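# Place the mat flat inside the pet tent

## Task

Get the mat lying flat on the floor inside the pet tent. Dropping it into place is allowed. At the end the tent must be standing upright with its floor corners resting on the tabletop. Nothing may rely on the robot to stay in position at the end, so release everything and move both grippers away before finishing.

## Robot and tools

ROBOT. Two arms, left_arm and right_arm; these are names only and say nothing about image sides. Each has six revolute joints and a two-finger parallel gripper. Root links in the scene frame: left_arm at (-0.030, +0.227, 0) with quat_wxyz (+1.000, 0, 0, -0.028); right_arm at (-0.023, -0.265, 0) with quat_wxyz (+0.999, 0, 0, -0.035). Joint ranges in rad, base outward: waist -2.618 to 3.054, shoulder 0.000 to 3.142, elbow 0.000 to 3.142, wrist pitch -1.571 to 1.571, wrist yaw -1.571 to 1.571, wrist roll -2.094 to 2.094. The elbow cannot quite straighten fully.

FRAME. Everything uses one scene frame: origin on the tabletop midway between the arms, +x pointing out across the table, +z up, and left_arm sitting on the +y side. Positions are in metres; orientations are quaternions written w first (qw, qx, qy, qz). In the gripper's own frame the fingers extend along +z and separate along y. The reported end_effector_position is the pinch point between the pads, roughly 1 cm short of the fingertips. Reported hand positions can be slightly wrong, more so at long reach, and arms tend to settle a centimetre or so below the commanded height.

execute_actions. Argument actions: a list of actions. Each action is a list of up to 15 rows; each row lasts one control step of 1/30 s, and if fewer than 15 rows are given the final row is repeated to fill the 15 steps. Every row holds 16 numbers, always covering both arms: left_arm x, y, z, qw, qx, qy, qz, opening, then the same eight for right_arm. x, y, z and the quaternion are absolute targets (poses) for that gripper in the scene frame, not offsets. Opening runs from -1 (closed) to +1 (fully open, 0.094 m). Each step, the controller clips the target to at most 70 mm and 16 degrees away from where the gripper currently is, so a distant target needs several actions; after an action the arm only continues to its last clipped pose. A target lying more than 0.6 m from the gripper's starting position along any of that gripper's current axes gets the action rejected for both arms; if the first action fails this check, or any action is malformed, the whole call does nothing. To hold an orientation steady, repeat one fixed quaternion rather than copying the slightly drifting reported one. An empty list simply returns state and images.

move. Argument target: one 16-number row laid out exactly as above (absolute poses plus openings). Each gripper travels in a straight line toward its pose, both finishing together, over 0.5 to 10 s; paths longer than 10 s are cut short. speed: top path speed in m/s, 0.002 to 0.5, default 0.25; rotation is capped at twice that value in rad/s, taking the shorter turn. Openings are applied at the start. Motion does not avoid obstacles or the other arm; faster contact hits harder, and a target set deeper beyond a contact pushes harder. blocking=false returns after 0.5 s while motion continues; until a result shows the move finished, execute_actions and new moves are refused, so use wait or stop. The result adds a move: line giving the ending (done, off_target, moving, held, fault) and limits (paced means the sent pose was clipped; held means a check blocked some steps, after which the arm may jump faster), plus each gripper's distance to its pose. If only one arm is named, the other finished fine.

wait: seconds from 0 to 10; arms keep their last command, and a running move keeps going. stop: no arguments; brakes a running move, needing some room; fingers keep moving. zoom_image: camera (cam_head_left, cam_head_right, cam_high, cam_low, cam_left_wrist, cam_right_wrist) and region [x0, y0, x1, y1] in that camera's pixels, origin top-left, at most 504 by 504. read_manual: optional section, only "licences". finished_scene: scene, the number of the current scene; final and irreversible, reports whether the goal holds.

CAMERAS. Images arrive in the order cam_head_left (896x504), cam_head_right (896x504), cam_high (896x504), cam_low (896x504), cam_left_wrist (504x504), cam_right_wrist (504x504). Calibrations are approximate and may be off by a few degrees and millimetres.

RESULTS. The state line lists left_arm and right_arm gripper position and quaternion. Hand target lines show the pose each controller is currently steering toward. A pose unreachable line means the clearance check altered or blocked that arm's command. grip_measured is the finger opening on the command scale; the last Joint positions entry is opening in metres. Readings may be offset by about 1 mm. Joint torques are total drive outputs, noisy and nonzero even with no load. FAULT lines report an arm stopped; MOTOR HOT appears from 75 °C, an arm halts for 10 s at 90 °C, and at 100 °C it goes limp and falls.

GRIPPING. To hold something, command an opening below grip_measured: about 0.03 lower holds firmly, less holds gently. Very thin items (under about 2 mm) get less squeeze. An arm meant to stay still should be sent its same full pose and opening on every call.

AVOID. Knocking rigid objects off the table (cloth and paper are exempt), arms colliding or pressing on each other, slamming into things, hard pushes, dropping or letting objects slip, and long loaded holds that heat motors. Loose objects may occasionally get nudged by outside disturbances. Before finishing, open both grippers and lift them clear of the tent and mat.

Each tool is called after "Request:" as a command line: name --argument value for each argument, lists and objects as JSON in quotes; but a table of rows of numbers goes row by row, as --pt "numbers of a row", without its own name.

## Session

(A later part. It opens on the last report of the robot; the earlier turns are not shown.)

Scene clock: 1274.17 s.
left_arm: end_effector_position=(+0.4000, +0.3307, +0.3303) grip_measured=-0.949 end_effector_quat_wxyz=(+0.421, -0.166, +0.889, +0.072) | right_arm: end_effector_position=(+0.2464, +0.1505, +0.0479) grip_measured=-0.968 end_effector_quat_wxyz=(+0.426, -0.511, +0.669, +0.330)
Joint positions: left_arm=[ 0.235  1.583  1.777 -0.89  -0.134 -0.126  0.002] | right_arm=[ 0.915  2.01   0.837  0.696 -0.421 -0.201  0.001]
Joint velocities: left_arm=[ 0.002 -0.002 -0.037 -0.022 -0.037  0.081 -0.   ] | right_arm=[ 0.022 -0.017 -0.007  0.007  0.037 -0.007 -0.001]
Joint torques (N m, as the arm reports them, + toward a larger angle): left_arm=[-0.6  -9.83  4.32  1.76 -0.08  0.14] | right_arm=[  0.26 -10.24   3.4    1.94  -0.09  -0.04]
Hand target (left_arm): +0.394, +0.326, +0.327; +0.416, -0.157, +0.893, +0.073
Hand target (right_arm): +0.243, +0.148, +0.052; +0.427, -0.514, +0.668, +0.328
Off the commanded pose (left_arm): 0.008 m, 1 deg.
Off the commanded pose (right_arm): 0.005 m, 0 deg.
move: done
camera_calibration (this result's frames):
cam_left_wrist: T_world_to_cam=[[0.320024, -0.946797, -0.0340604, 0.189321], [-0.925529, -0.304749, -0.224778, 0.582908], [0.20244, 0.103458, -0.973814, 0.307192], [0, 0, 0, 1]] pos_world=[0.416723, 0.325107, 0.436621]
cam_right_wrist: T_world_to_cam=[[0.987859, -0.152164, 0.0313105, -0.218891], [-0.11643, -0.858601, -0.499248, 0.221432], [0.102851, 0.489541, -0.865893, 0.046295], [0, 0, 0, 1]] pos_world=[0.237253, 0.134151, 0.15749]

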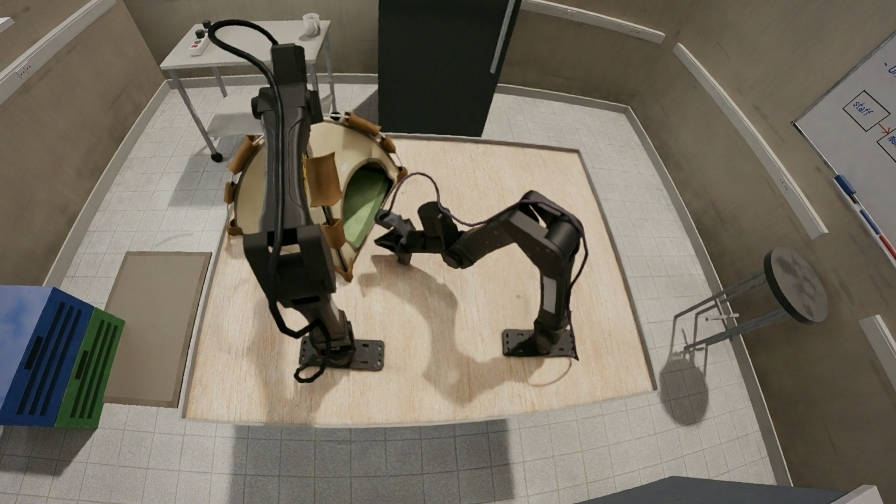

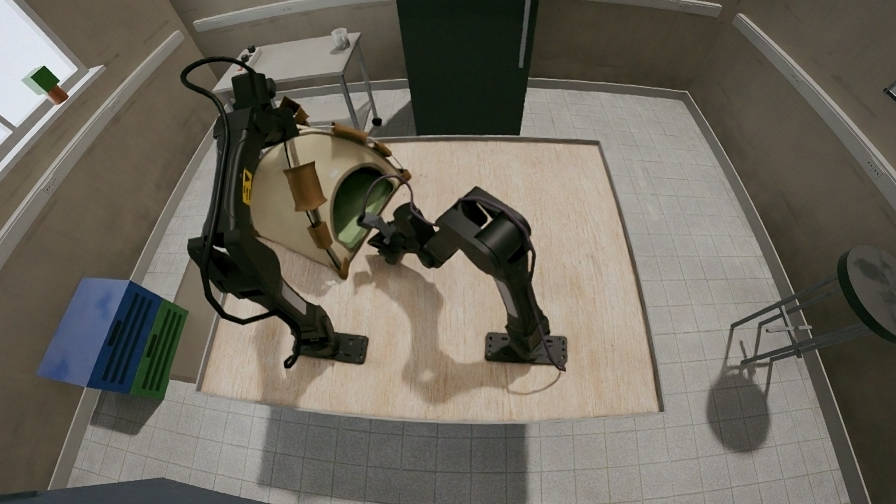

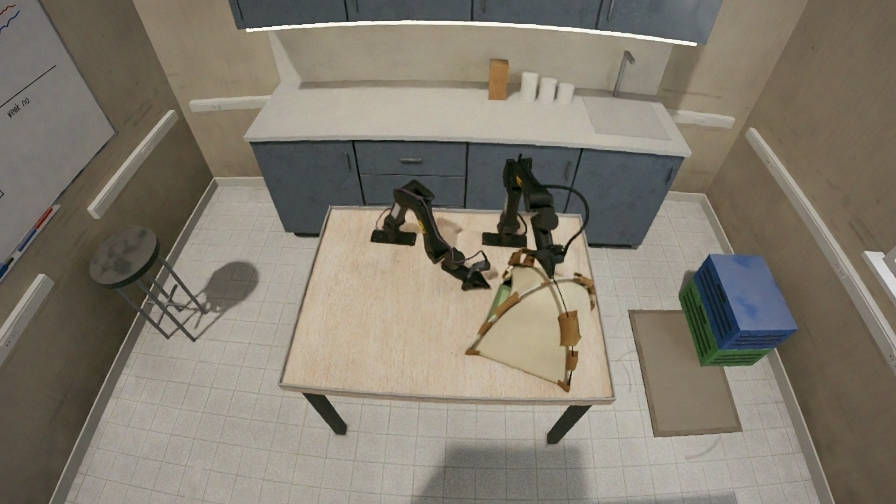

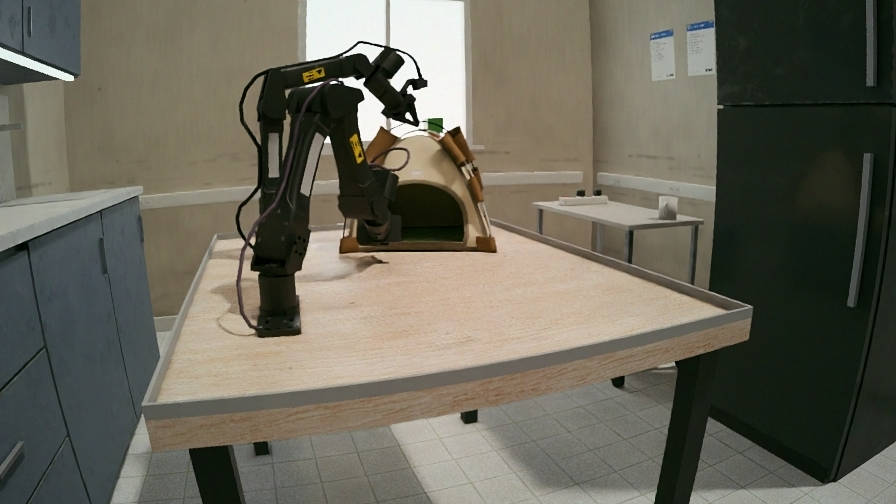

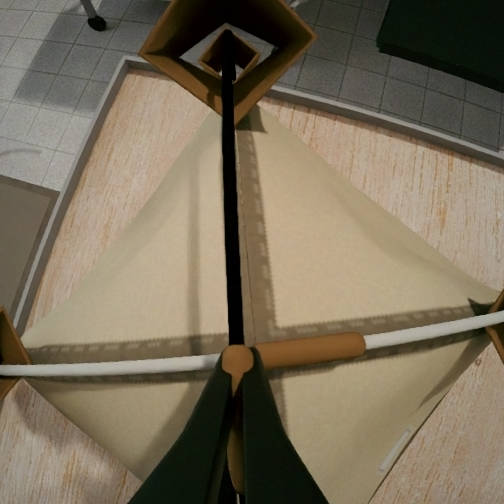

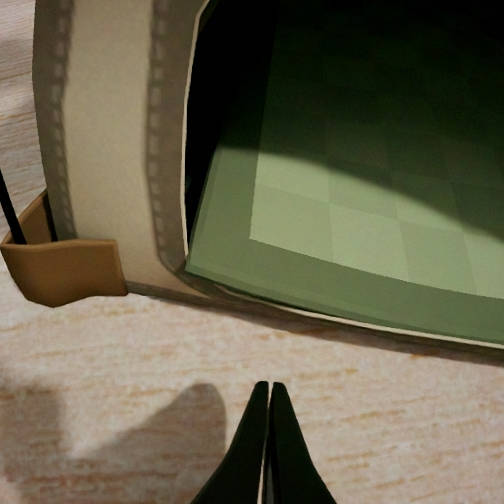

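Request:
move --target '[0.394,0.326,0.327,0.4162,-0.1574,0.8925,0.0734,-0.96,0.239,0.180,0.050,0.4263,-0.5135,0.6691,0.3271,-0.97]' --speed 0.07

Request:
move --target '[0.394,0.326,0.327,0.4162,-0.1574,0.8925,0.0734,-0.96,0.246,0.204,0.050,0.4263,-0.5135,0.6691,0.3271,-0.97]' --speed 0.035

Scene clock: 1333.87 s.
left_arm: end_effector_position=(+0.4000, +0.3307, +0.3303) grip_measured=-0.949 end_effector_quat_wxyz=(+0.421, -0.166, +0.889, +0.072) | right_arm: end_effector_position=(+0.2370, +0.1714, +0.0450) grip_measured=-0.968 end_effector_quat_wxyz=(+0.424, -0.515, +0.671, +0.324)
Joint positions: left_arm=[ 0.235  1.583  1.777 -0.89  -0.134 -0.127  0.002] | right_arm=[ 0.977  2.04   0.885  0.678 -0.359 -0.181  0.001]
Joint velocities: left_arm=[ 0.012  0.012  0.002 -0.007 -0.037 -0.007 -0.001] | right_arm=[-0.012 -0.012 -0.017 -0.007  0.022 -0.037  0.   ]
Joint torques (N m, as the arm reports them, + toward a larger angle): left_arm=[-0.74 -9.81  4.33  1.77 -0.08  0.16] | right_arm=[ 0.82 -8.05  6.94  1.94 -0.1   0.11]
Hand target (left_arm): +0.394, +0.326, +0.327; +0.416, -0.157, +0.893, +0.073
Hand target (right_arm): +0.238, +0.180, +0.050; +0.426, -0.513, +0.669, +0.327
Off the commanded pose (left_arm): 0.008 m, 1 deg.
Off the commanded pose (right_arm): 0.010 m, 1 deg.
move: done
camera_calibration (this result's frames):
cam_left_wrist: T_world_to_cam=[[0.320723, -0.946592, -0.0331778, 0.188682], [-0.925238, -0.305608, -0.224809, 0.583086], [0.202663, 0.102799, -0.973838, 0.307329], [0, 0, 0, 1]] pos_world=[0.416694, 0.325207, 0.436631]
cam_right_wrist: T_world_to_cam=[[0.987558, -0.152795, 0.0371927, -0.206323], [-0.115572, -0.86558, -0.487251, 0.237258], [0.106643, 0.476891, -0.872469, 0.0360054], [0, 0, 0, 1]] pos_world=[0.227337, 0.15667, 0.154692]

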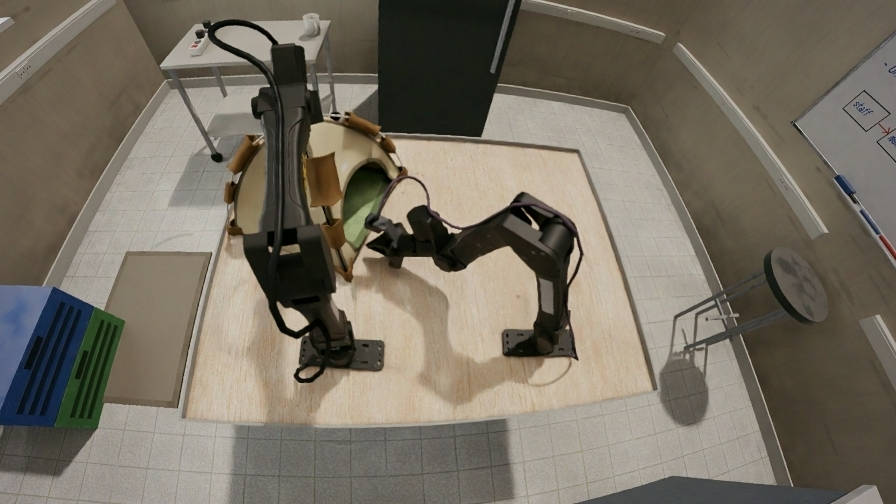

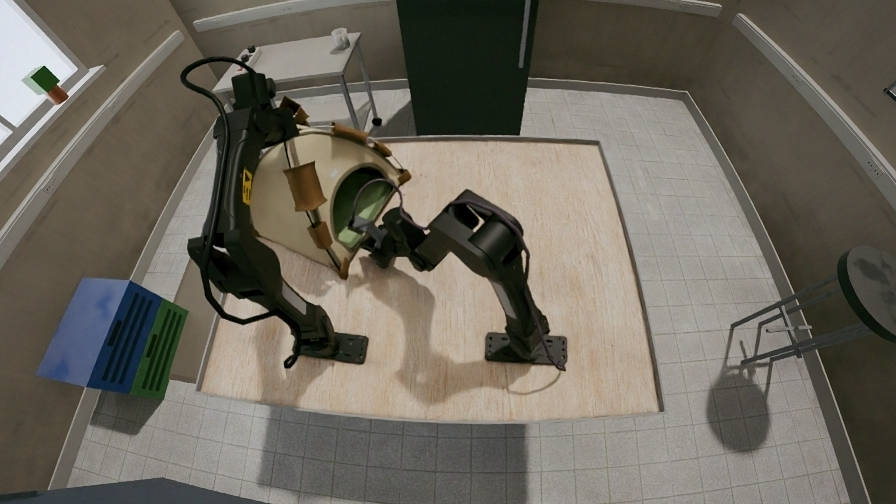

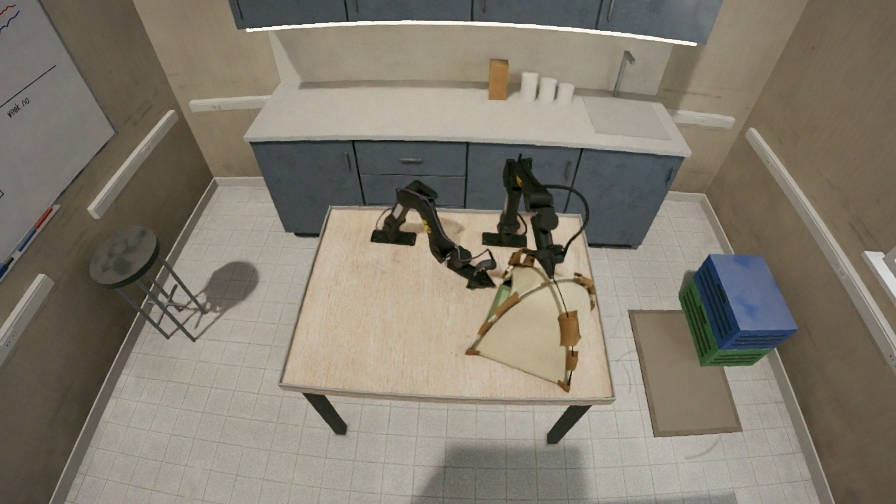

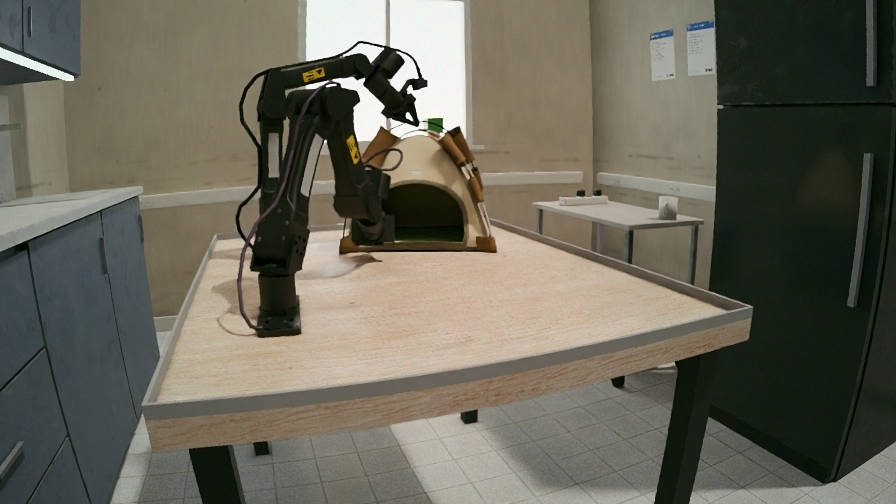

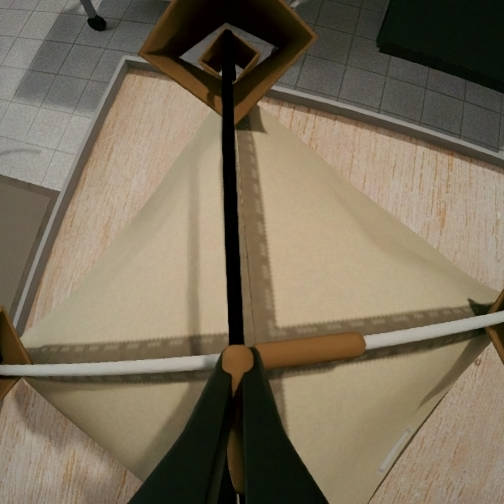

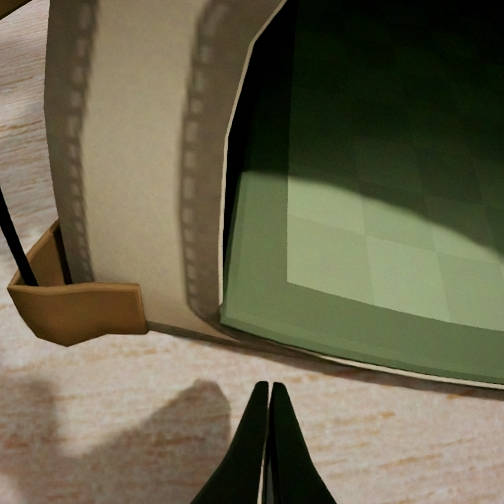

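Scene clock: 1335.10 s.
left_arm: end_effector_position=(+0.4000, +0.3307, +0.3303) grip_measured=-0.949 end_effector_quat_wxyz=(+0.421, -0.167, +0.889, +0.072) | right_arm: end_effector_position=(+0.2461, +0.1938, +0.0434) grip_measured=-0.968 end_effector_quat_wxyz=(+0.423, -0.513, +0.674, +0.322)
Joint positions: left_arm=[ 0.235  1.583  1.777 -0.89  -0.134 -0.128  0.002] | right_arm=[ 0.997  2.103  0.992  0.633 -0.336 -0.17   0.001]
Joint velocities: left_arm=[-0.012  0.002 -0.017 -0.007 -0.051  0.007 -0.001] | right_arm=[-0.012 -0.002 -0.012  0.007  0.022  0.051 -0.   ]
Joint torques (N m, as the arm reports them, + toward a larger angle): left_arm=[-0.63 -9.85  4.33  1.75 -0.07  0.14] | right_arm=[ 1.05 -8.82  7.26  1.97 -0.03  0.1 ]
Hand target (left_arm): +0.394, +0.326, +0.327; +0.416, -0.157, +0.893, +0.073
Hand target (right_arm): +0.245, +0.204, +0.050; +0.427, -0.513, +0.669, +0.327
Off the commanded pose (left_arm): 0.008 m, 1 deg.
Off the commanded pose (right_arm): 0.012 m, 1 deg.
move: off_target (right_arm)
camera_calibration (this result's frames):
cam_left_wrist: T_world_to_cam=[[0.321421, -0.946385, -0.0322951, 0.188043], [-0.924946, -0.306467, -0.224839, 0.583263], [0.202887, 0.102139, -0.973861, 0.307465], [0, 0, 0, 1]] pos_world=[0.416666, 0.325308, 0.436641]
cam_right_wrist: T_world_to_cam=[[0.986772, -0.158026, 0.0361888, -0.210601], [-0.121056, -0.866728, -0.483868, 0.258392], [0.107829, 0.473087, -0.874392, 0.0235065], [0, 0, 0, 1]] pos_world=[0.23656, 0.179554, 0.153203]

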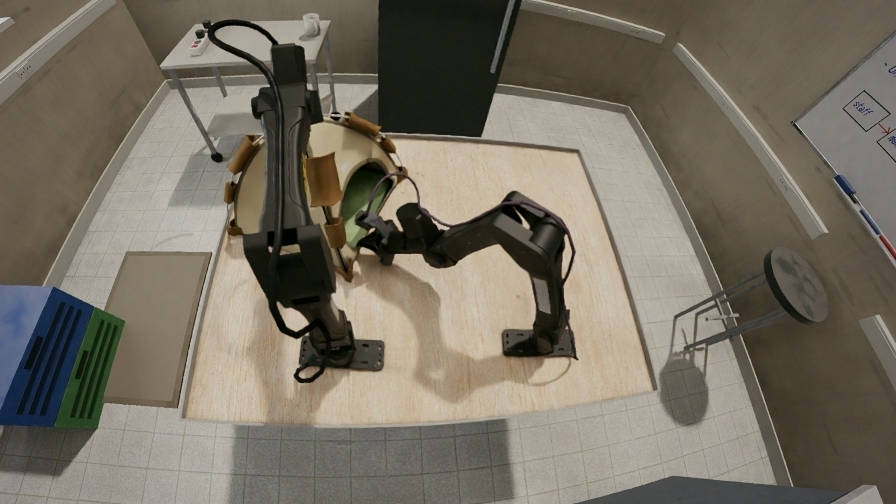

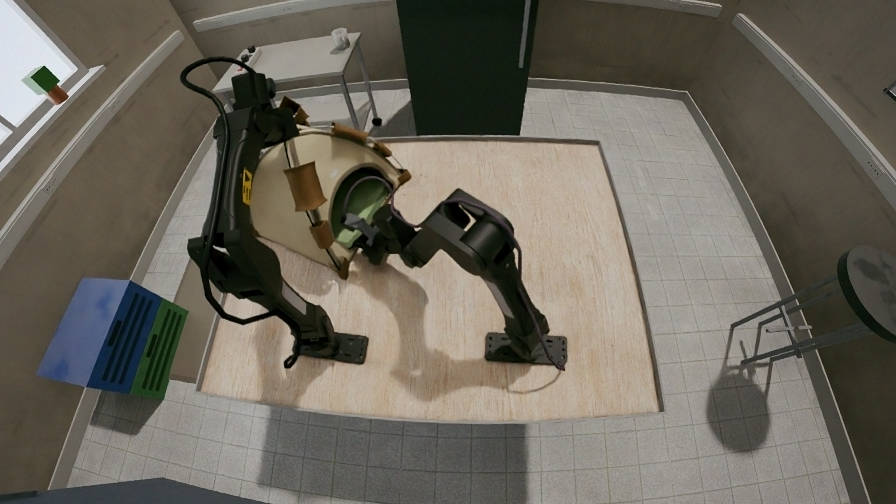

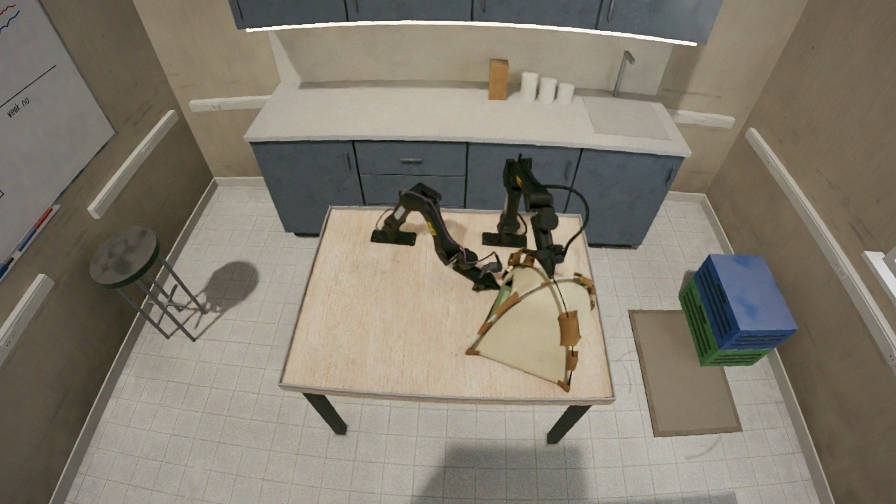

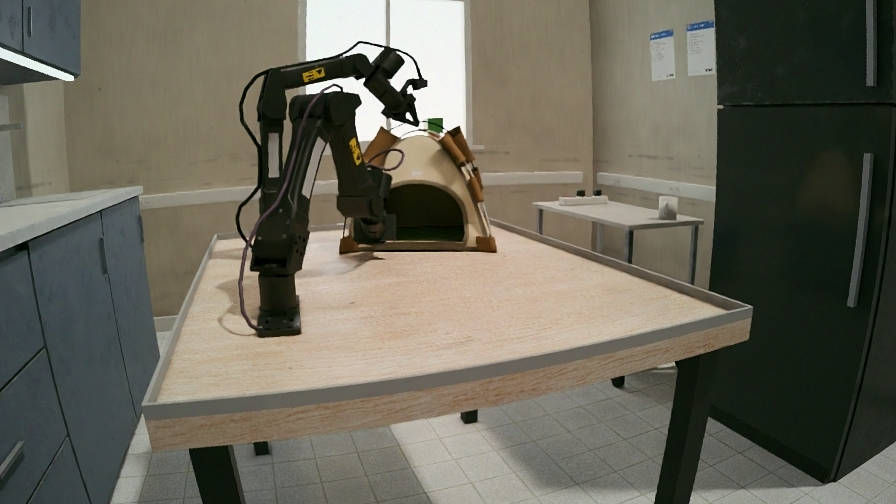

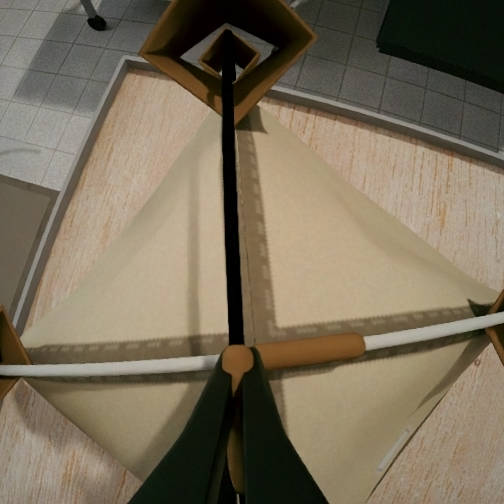

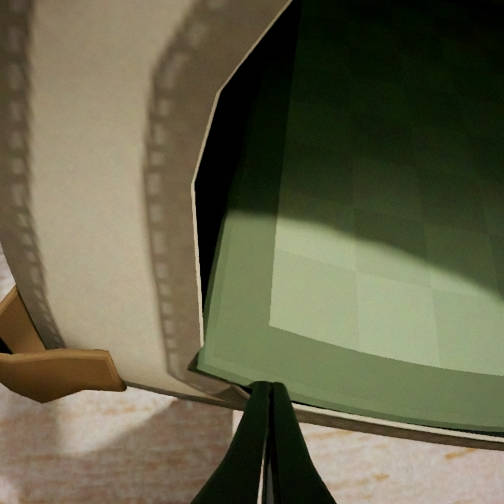

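Request:
move --target '[0.394,0.326,0.327,0.4162,-0.1574,0.8925,0.0734,-0.96,0.249,0.218,0.050,0.4263,-0.5135,0.6691,0.3271,-0.97]' --speed 0.035

Scene clock: 1338.33 s.
left_arm: end_effector_position=(+0.4000, +0.3307, +0.3303) grip_measured=-0.949 end_effector_quat_wxyz=(+0.421, -0.167, +0.889, +0.072) | right_arm: end_effector_position=(+0.2495, +0.2083, +0.0437) grip_measured=-0.968 end_effector_quat_wxyz=(+0.424, -0.513, +0.673, +0.322)
Joint positions: left_arm=[ 0.235  1.583  1.777 -0.89  -0.134 -0.129  0.002] | right_arm=[ 1.012  2.139  1.056  0.608 -0.323 -0.163  0.001]
Joint velocities: left_arm=[ 0.007 -0.007  0.002  0.022  0.007 -0.066 -0.001] | right_arm=[-0.007  0.017 -0.012  0.007  0.007 -0.066 -0.001]
Joint torques (N m, as the arm reports them, + toward a larger angle): left_arm=[-0.69 -9.86  4.29  1.75 -0.1   0.17] | right_arm=[ 1.01 -9.25  7.28  2.   -0.04  0.1 ]
Hand target (left_arm): +0.394, +0.326, +0.327; +0.416, -0.157, +0.893, +0.073
Hand target (right_arm): +0.248, +0.218, +0.050; +0.426, -0.513, +0.669, +0.327
Off the commanded pose (left_arm): 0.008 m, 1 deg.
Off the commanded pose (right_arm): 0.012 m, 1 deg.
move: off_target (right_arm)
camera_calibration (this result's frames):
cam_left_wrist: T_world_to_cam=[[0.321887, -0.946247, -0.0317066, 0.187616], [-0.924751, -0.30704, -0.224858, 0.583381], [0.203036, 0.1017, -0.973875, 0.307555], [0, 0, 0, 1]] pos_world=[0.416647, 0.325375, 0.436647]
cam_right_wrist: T_world_to_cam=[[0.986791, -0.157701, 0.0370717, -0.211865], [-0.120209, -0.866202, -0.48502, 0.271175], [0.1086, 0.474157, -0.873717, 0.0161331], [0, 0, 0, 1]] pos_world=[0.239912, 0.193831, 0.153475]

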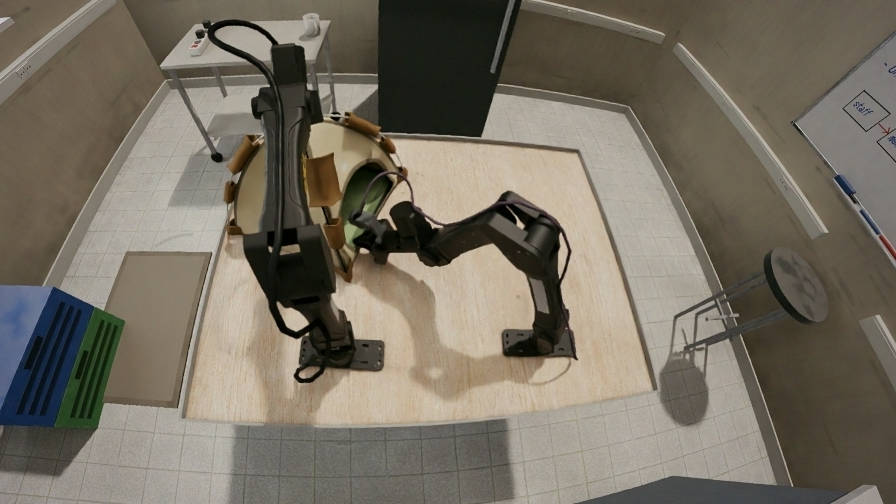

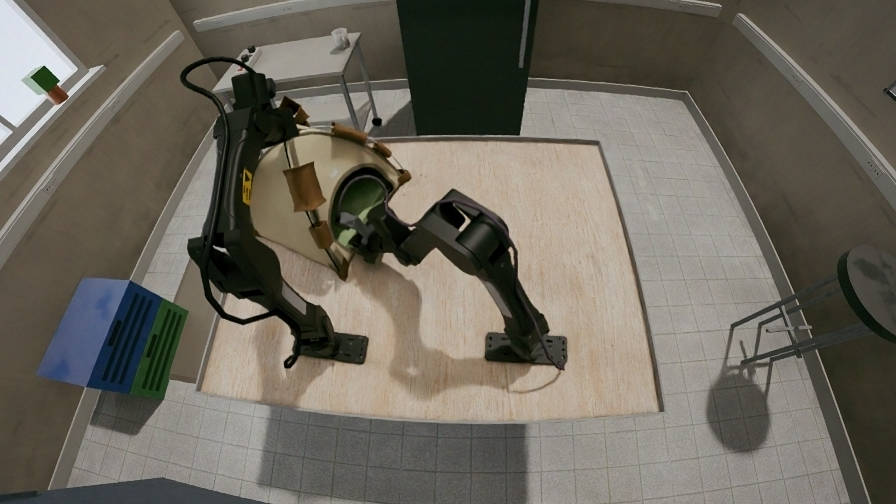

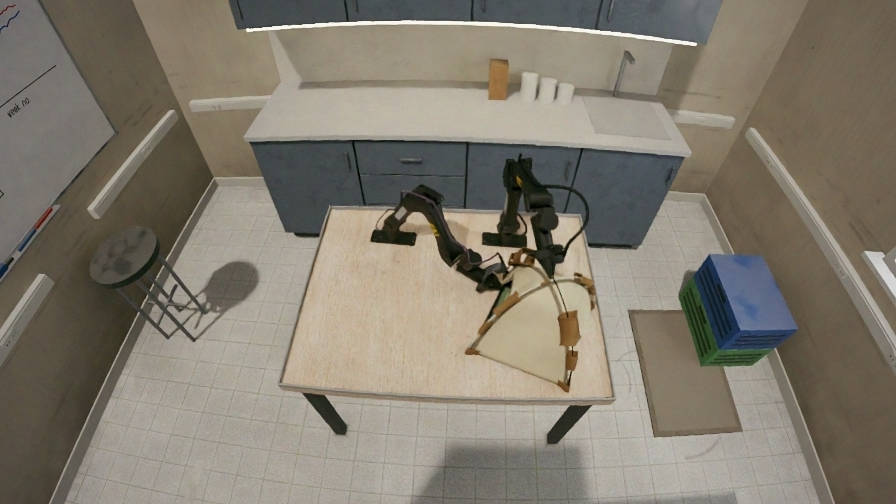

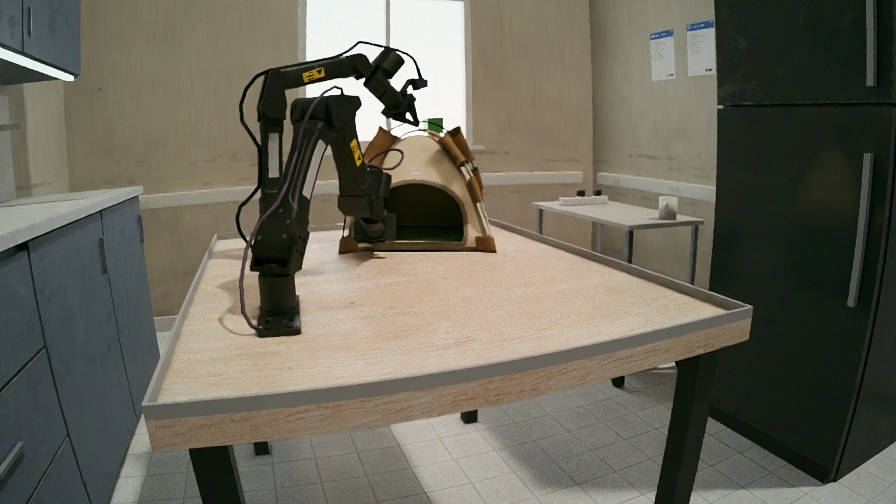

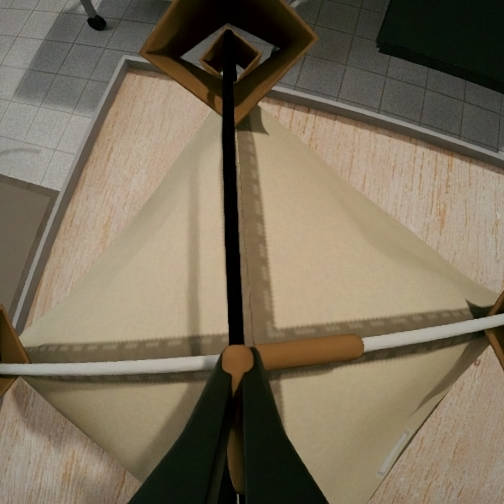

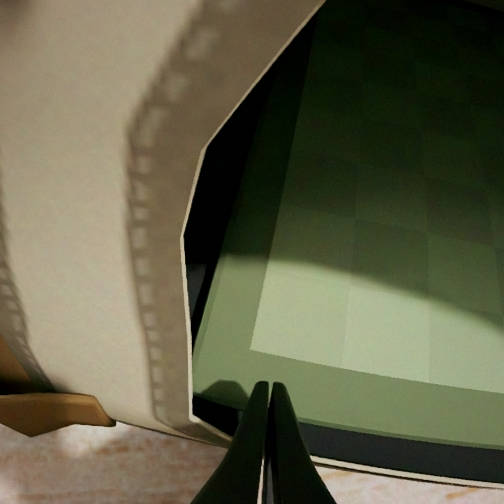

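Request:
move --target '[0.394,0.326,0.327,0.4162,-0.1574,0.8925,0.0734,-0.96,0.215,0.03,0.085,0.4263,-0.5135,0.6691,0.3271,-0.97]' --speed 0.2

Request:
zoom_image --camera "cam_head_right" --region '[300, 150, 430, 290]'

Request:
zoom_image --camera "cam_head_left" --region '[320, 140, 430, 280]'

Request:
zoom_image --camera "cam_low" --region '[330, 170, 510, 270]'

Scene clock: 1350.97 s.
left_arm: end_effector_position=(+0.4000, +0.3307, +0.3303) grip_measured=-0.949 end_effector_quat_wxyz=(+0.421, -0.167, +0.889, +0.071) | right_arm: end_effector_position=(+0.2208, +0.0339, +0.0831) grip_measured=-0.968 end_effector_quat_wxyz=(+0.427, -0.512, +0.671, +0.325)
Joint positions: left_arm=[ 0.235  1.583  1.777 -0.89  -0.134 -0.13   0.002] | right_arm=[ 0.683  1.562  0.486  0.529 -0.614 -0.339  0.001]
Joint velocities: left_arm=[-0.022 -0.007 -0.007  0.037 -0.022 -0.022  0.   ] | right_arm=[ 0.002 -0.017 -0.012 -0.037  0.007 -0.037  0.001]
Joint torques (N m, as the arm reports them, + toward a larger angle): left_arm=[-0.68 -9.79  4.31  1.75 -0.09  0.19] | right_arm=[-0.94 -6.69  3.83  1.79 -0.36 -0.05]
Hand target (left_arm): +0.394, +0.326, +0.327; +0.416, -0.157, +0.893, +0.073
Hand target (right_arm): +0.218, +0.030, +0.085; +0.426, -0.514, +0.669, +0.327
Off the commanded pose (left_arm): 0.008 m, 1 deg.
Off the commanded pose (right_arm): 0.007 m, 0 deg.
move: done
camera_calibration (this result's frames):
cam_left_wrist: T_world_to_cam=[[0.322352, -0.946108, -0.031118, 0.18719], [-0.924557, -0.307612, -0.224877, 0.583499], [0.203186, 0.10126, -0.97389, 0.307645], [0, 0, 0, 1]] pos_world=[0.416627, 0.325441, 0.436653]
cam_right_wrist: T_world_to_cam=[[0.986928, -0.156562, 0.0382373, -0.212608], [-0.117705, -0.862282, -0.492559, 0.13574], [0.110087, 0.481619, -0.869439, 0.135389], [0, 0, 0, 1]] pos_world=[0.210901, 0.0185539, 0.192702]

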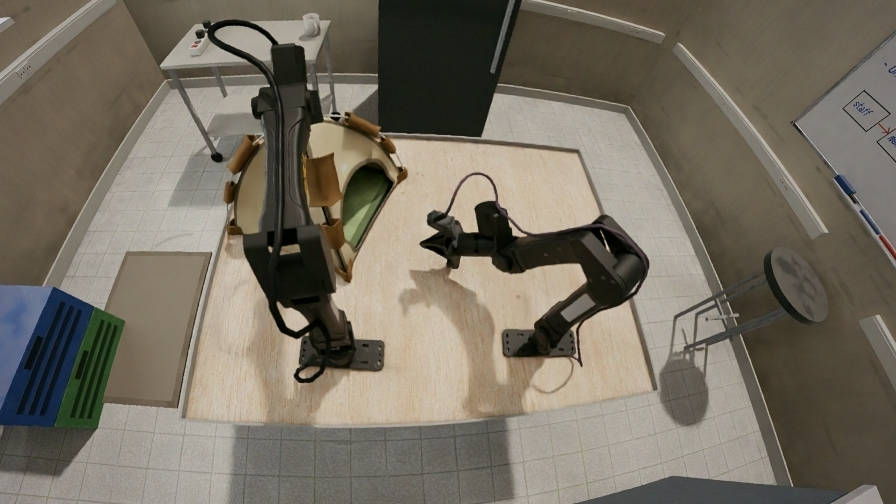

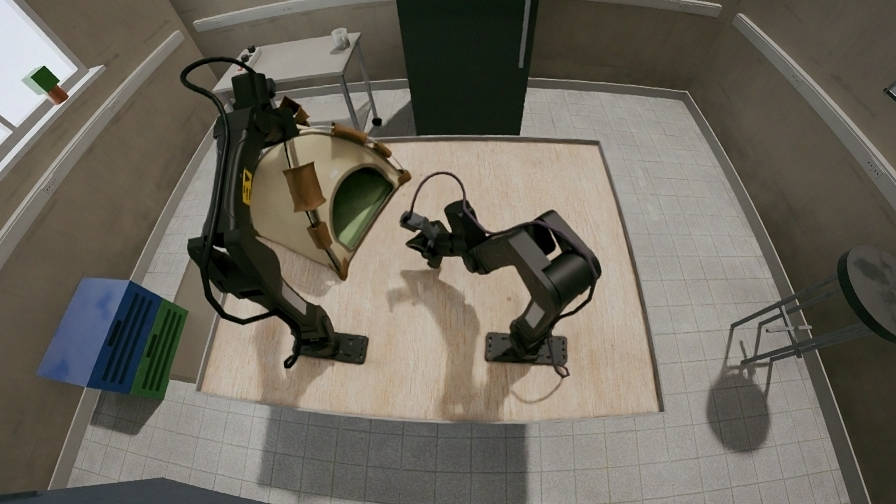

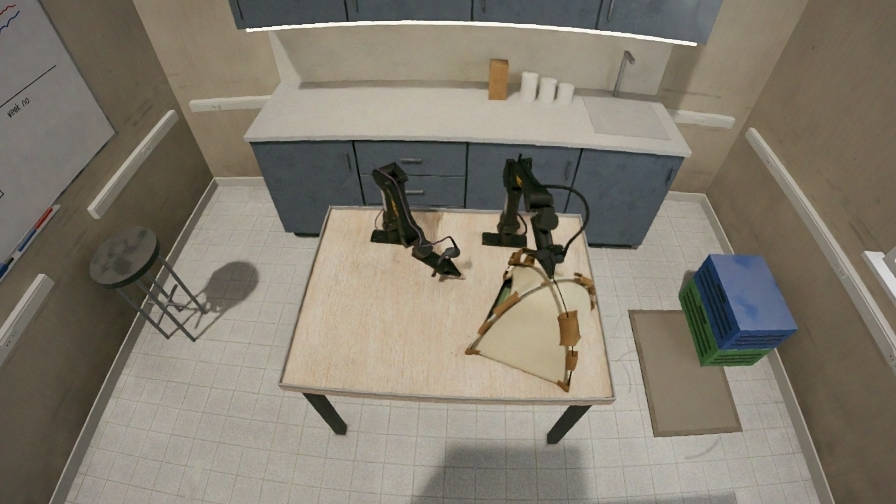

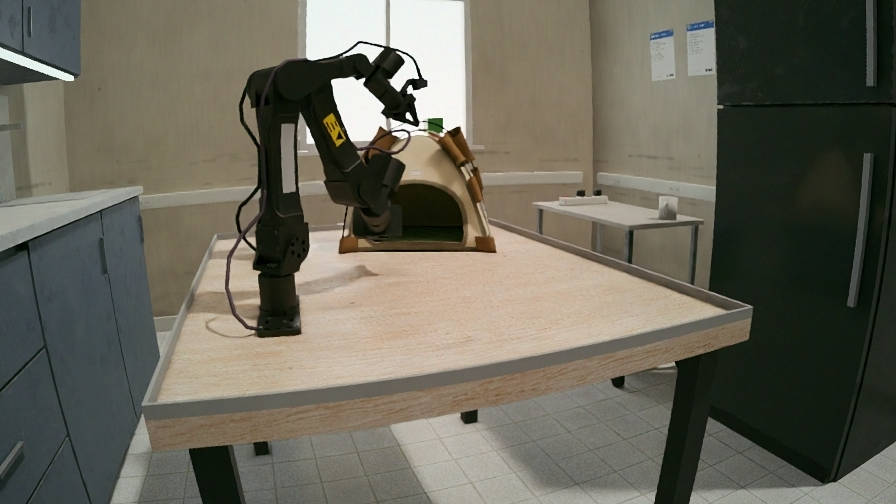

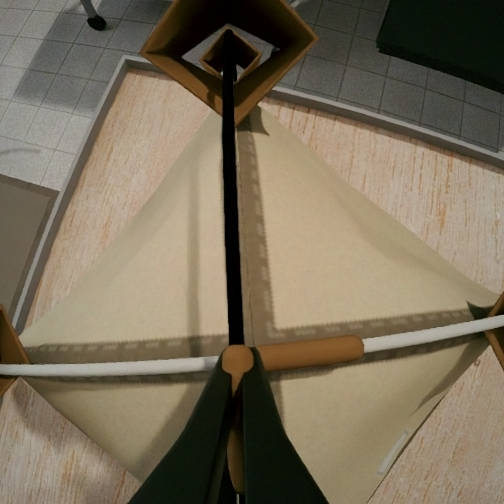

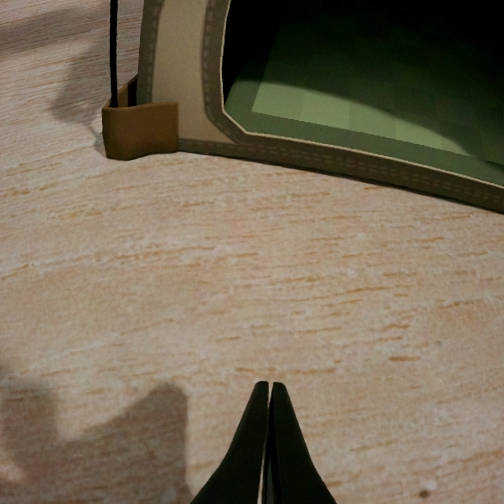

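Region (300, 150, 430, 290) of cam_head_right's 896x504 image, scaled by 3.600, with more detail than that image has; it fills the left 468 columns of this view, and the rest is white.

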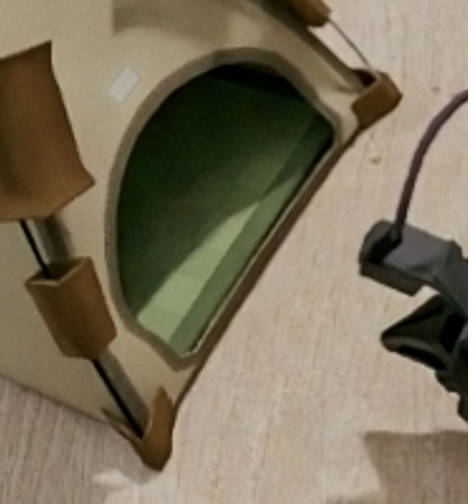

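Region (320, 140, 430, 280) of cam_head_left's 896x504 image, scaled by 3.600, with more detail than that image has; it fills the left 396 columns of this view, and the rest is white.

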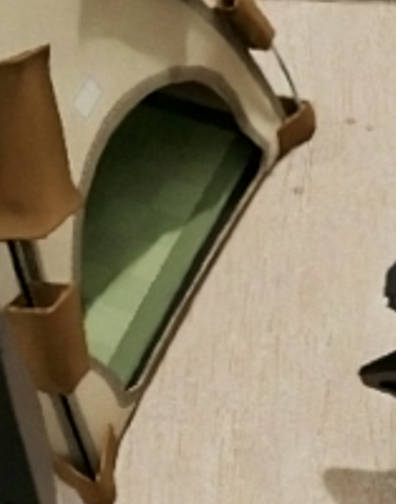

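Region (330, 170, 510, 270) of cam_low's 896x504 image, scaled by 2.800, with more detail than that image has.

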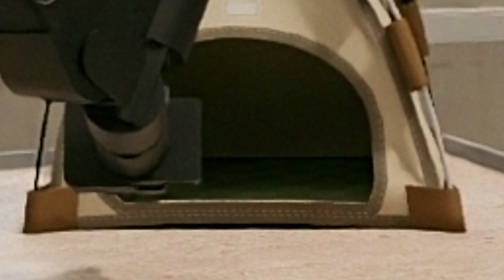

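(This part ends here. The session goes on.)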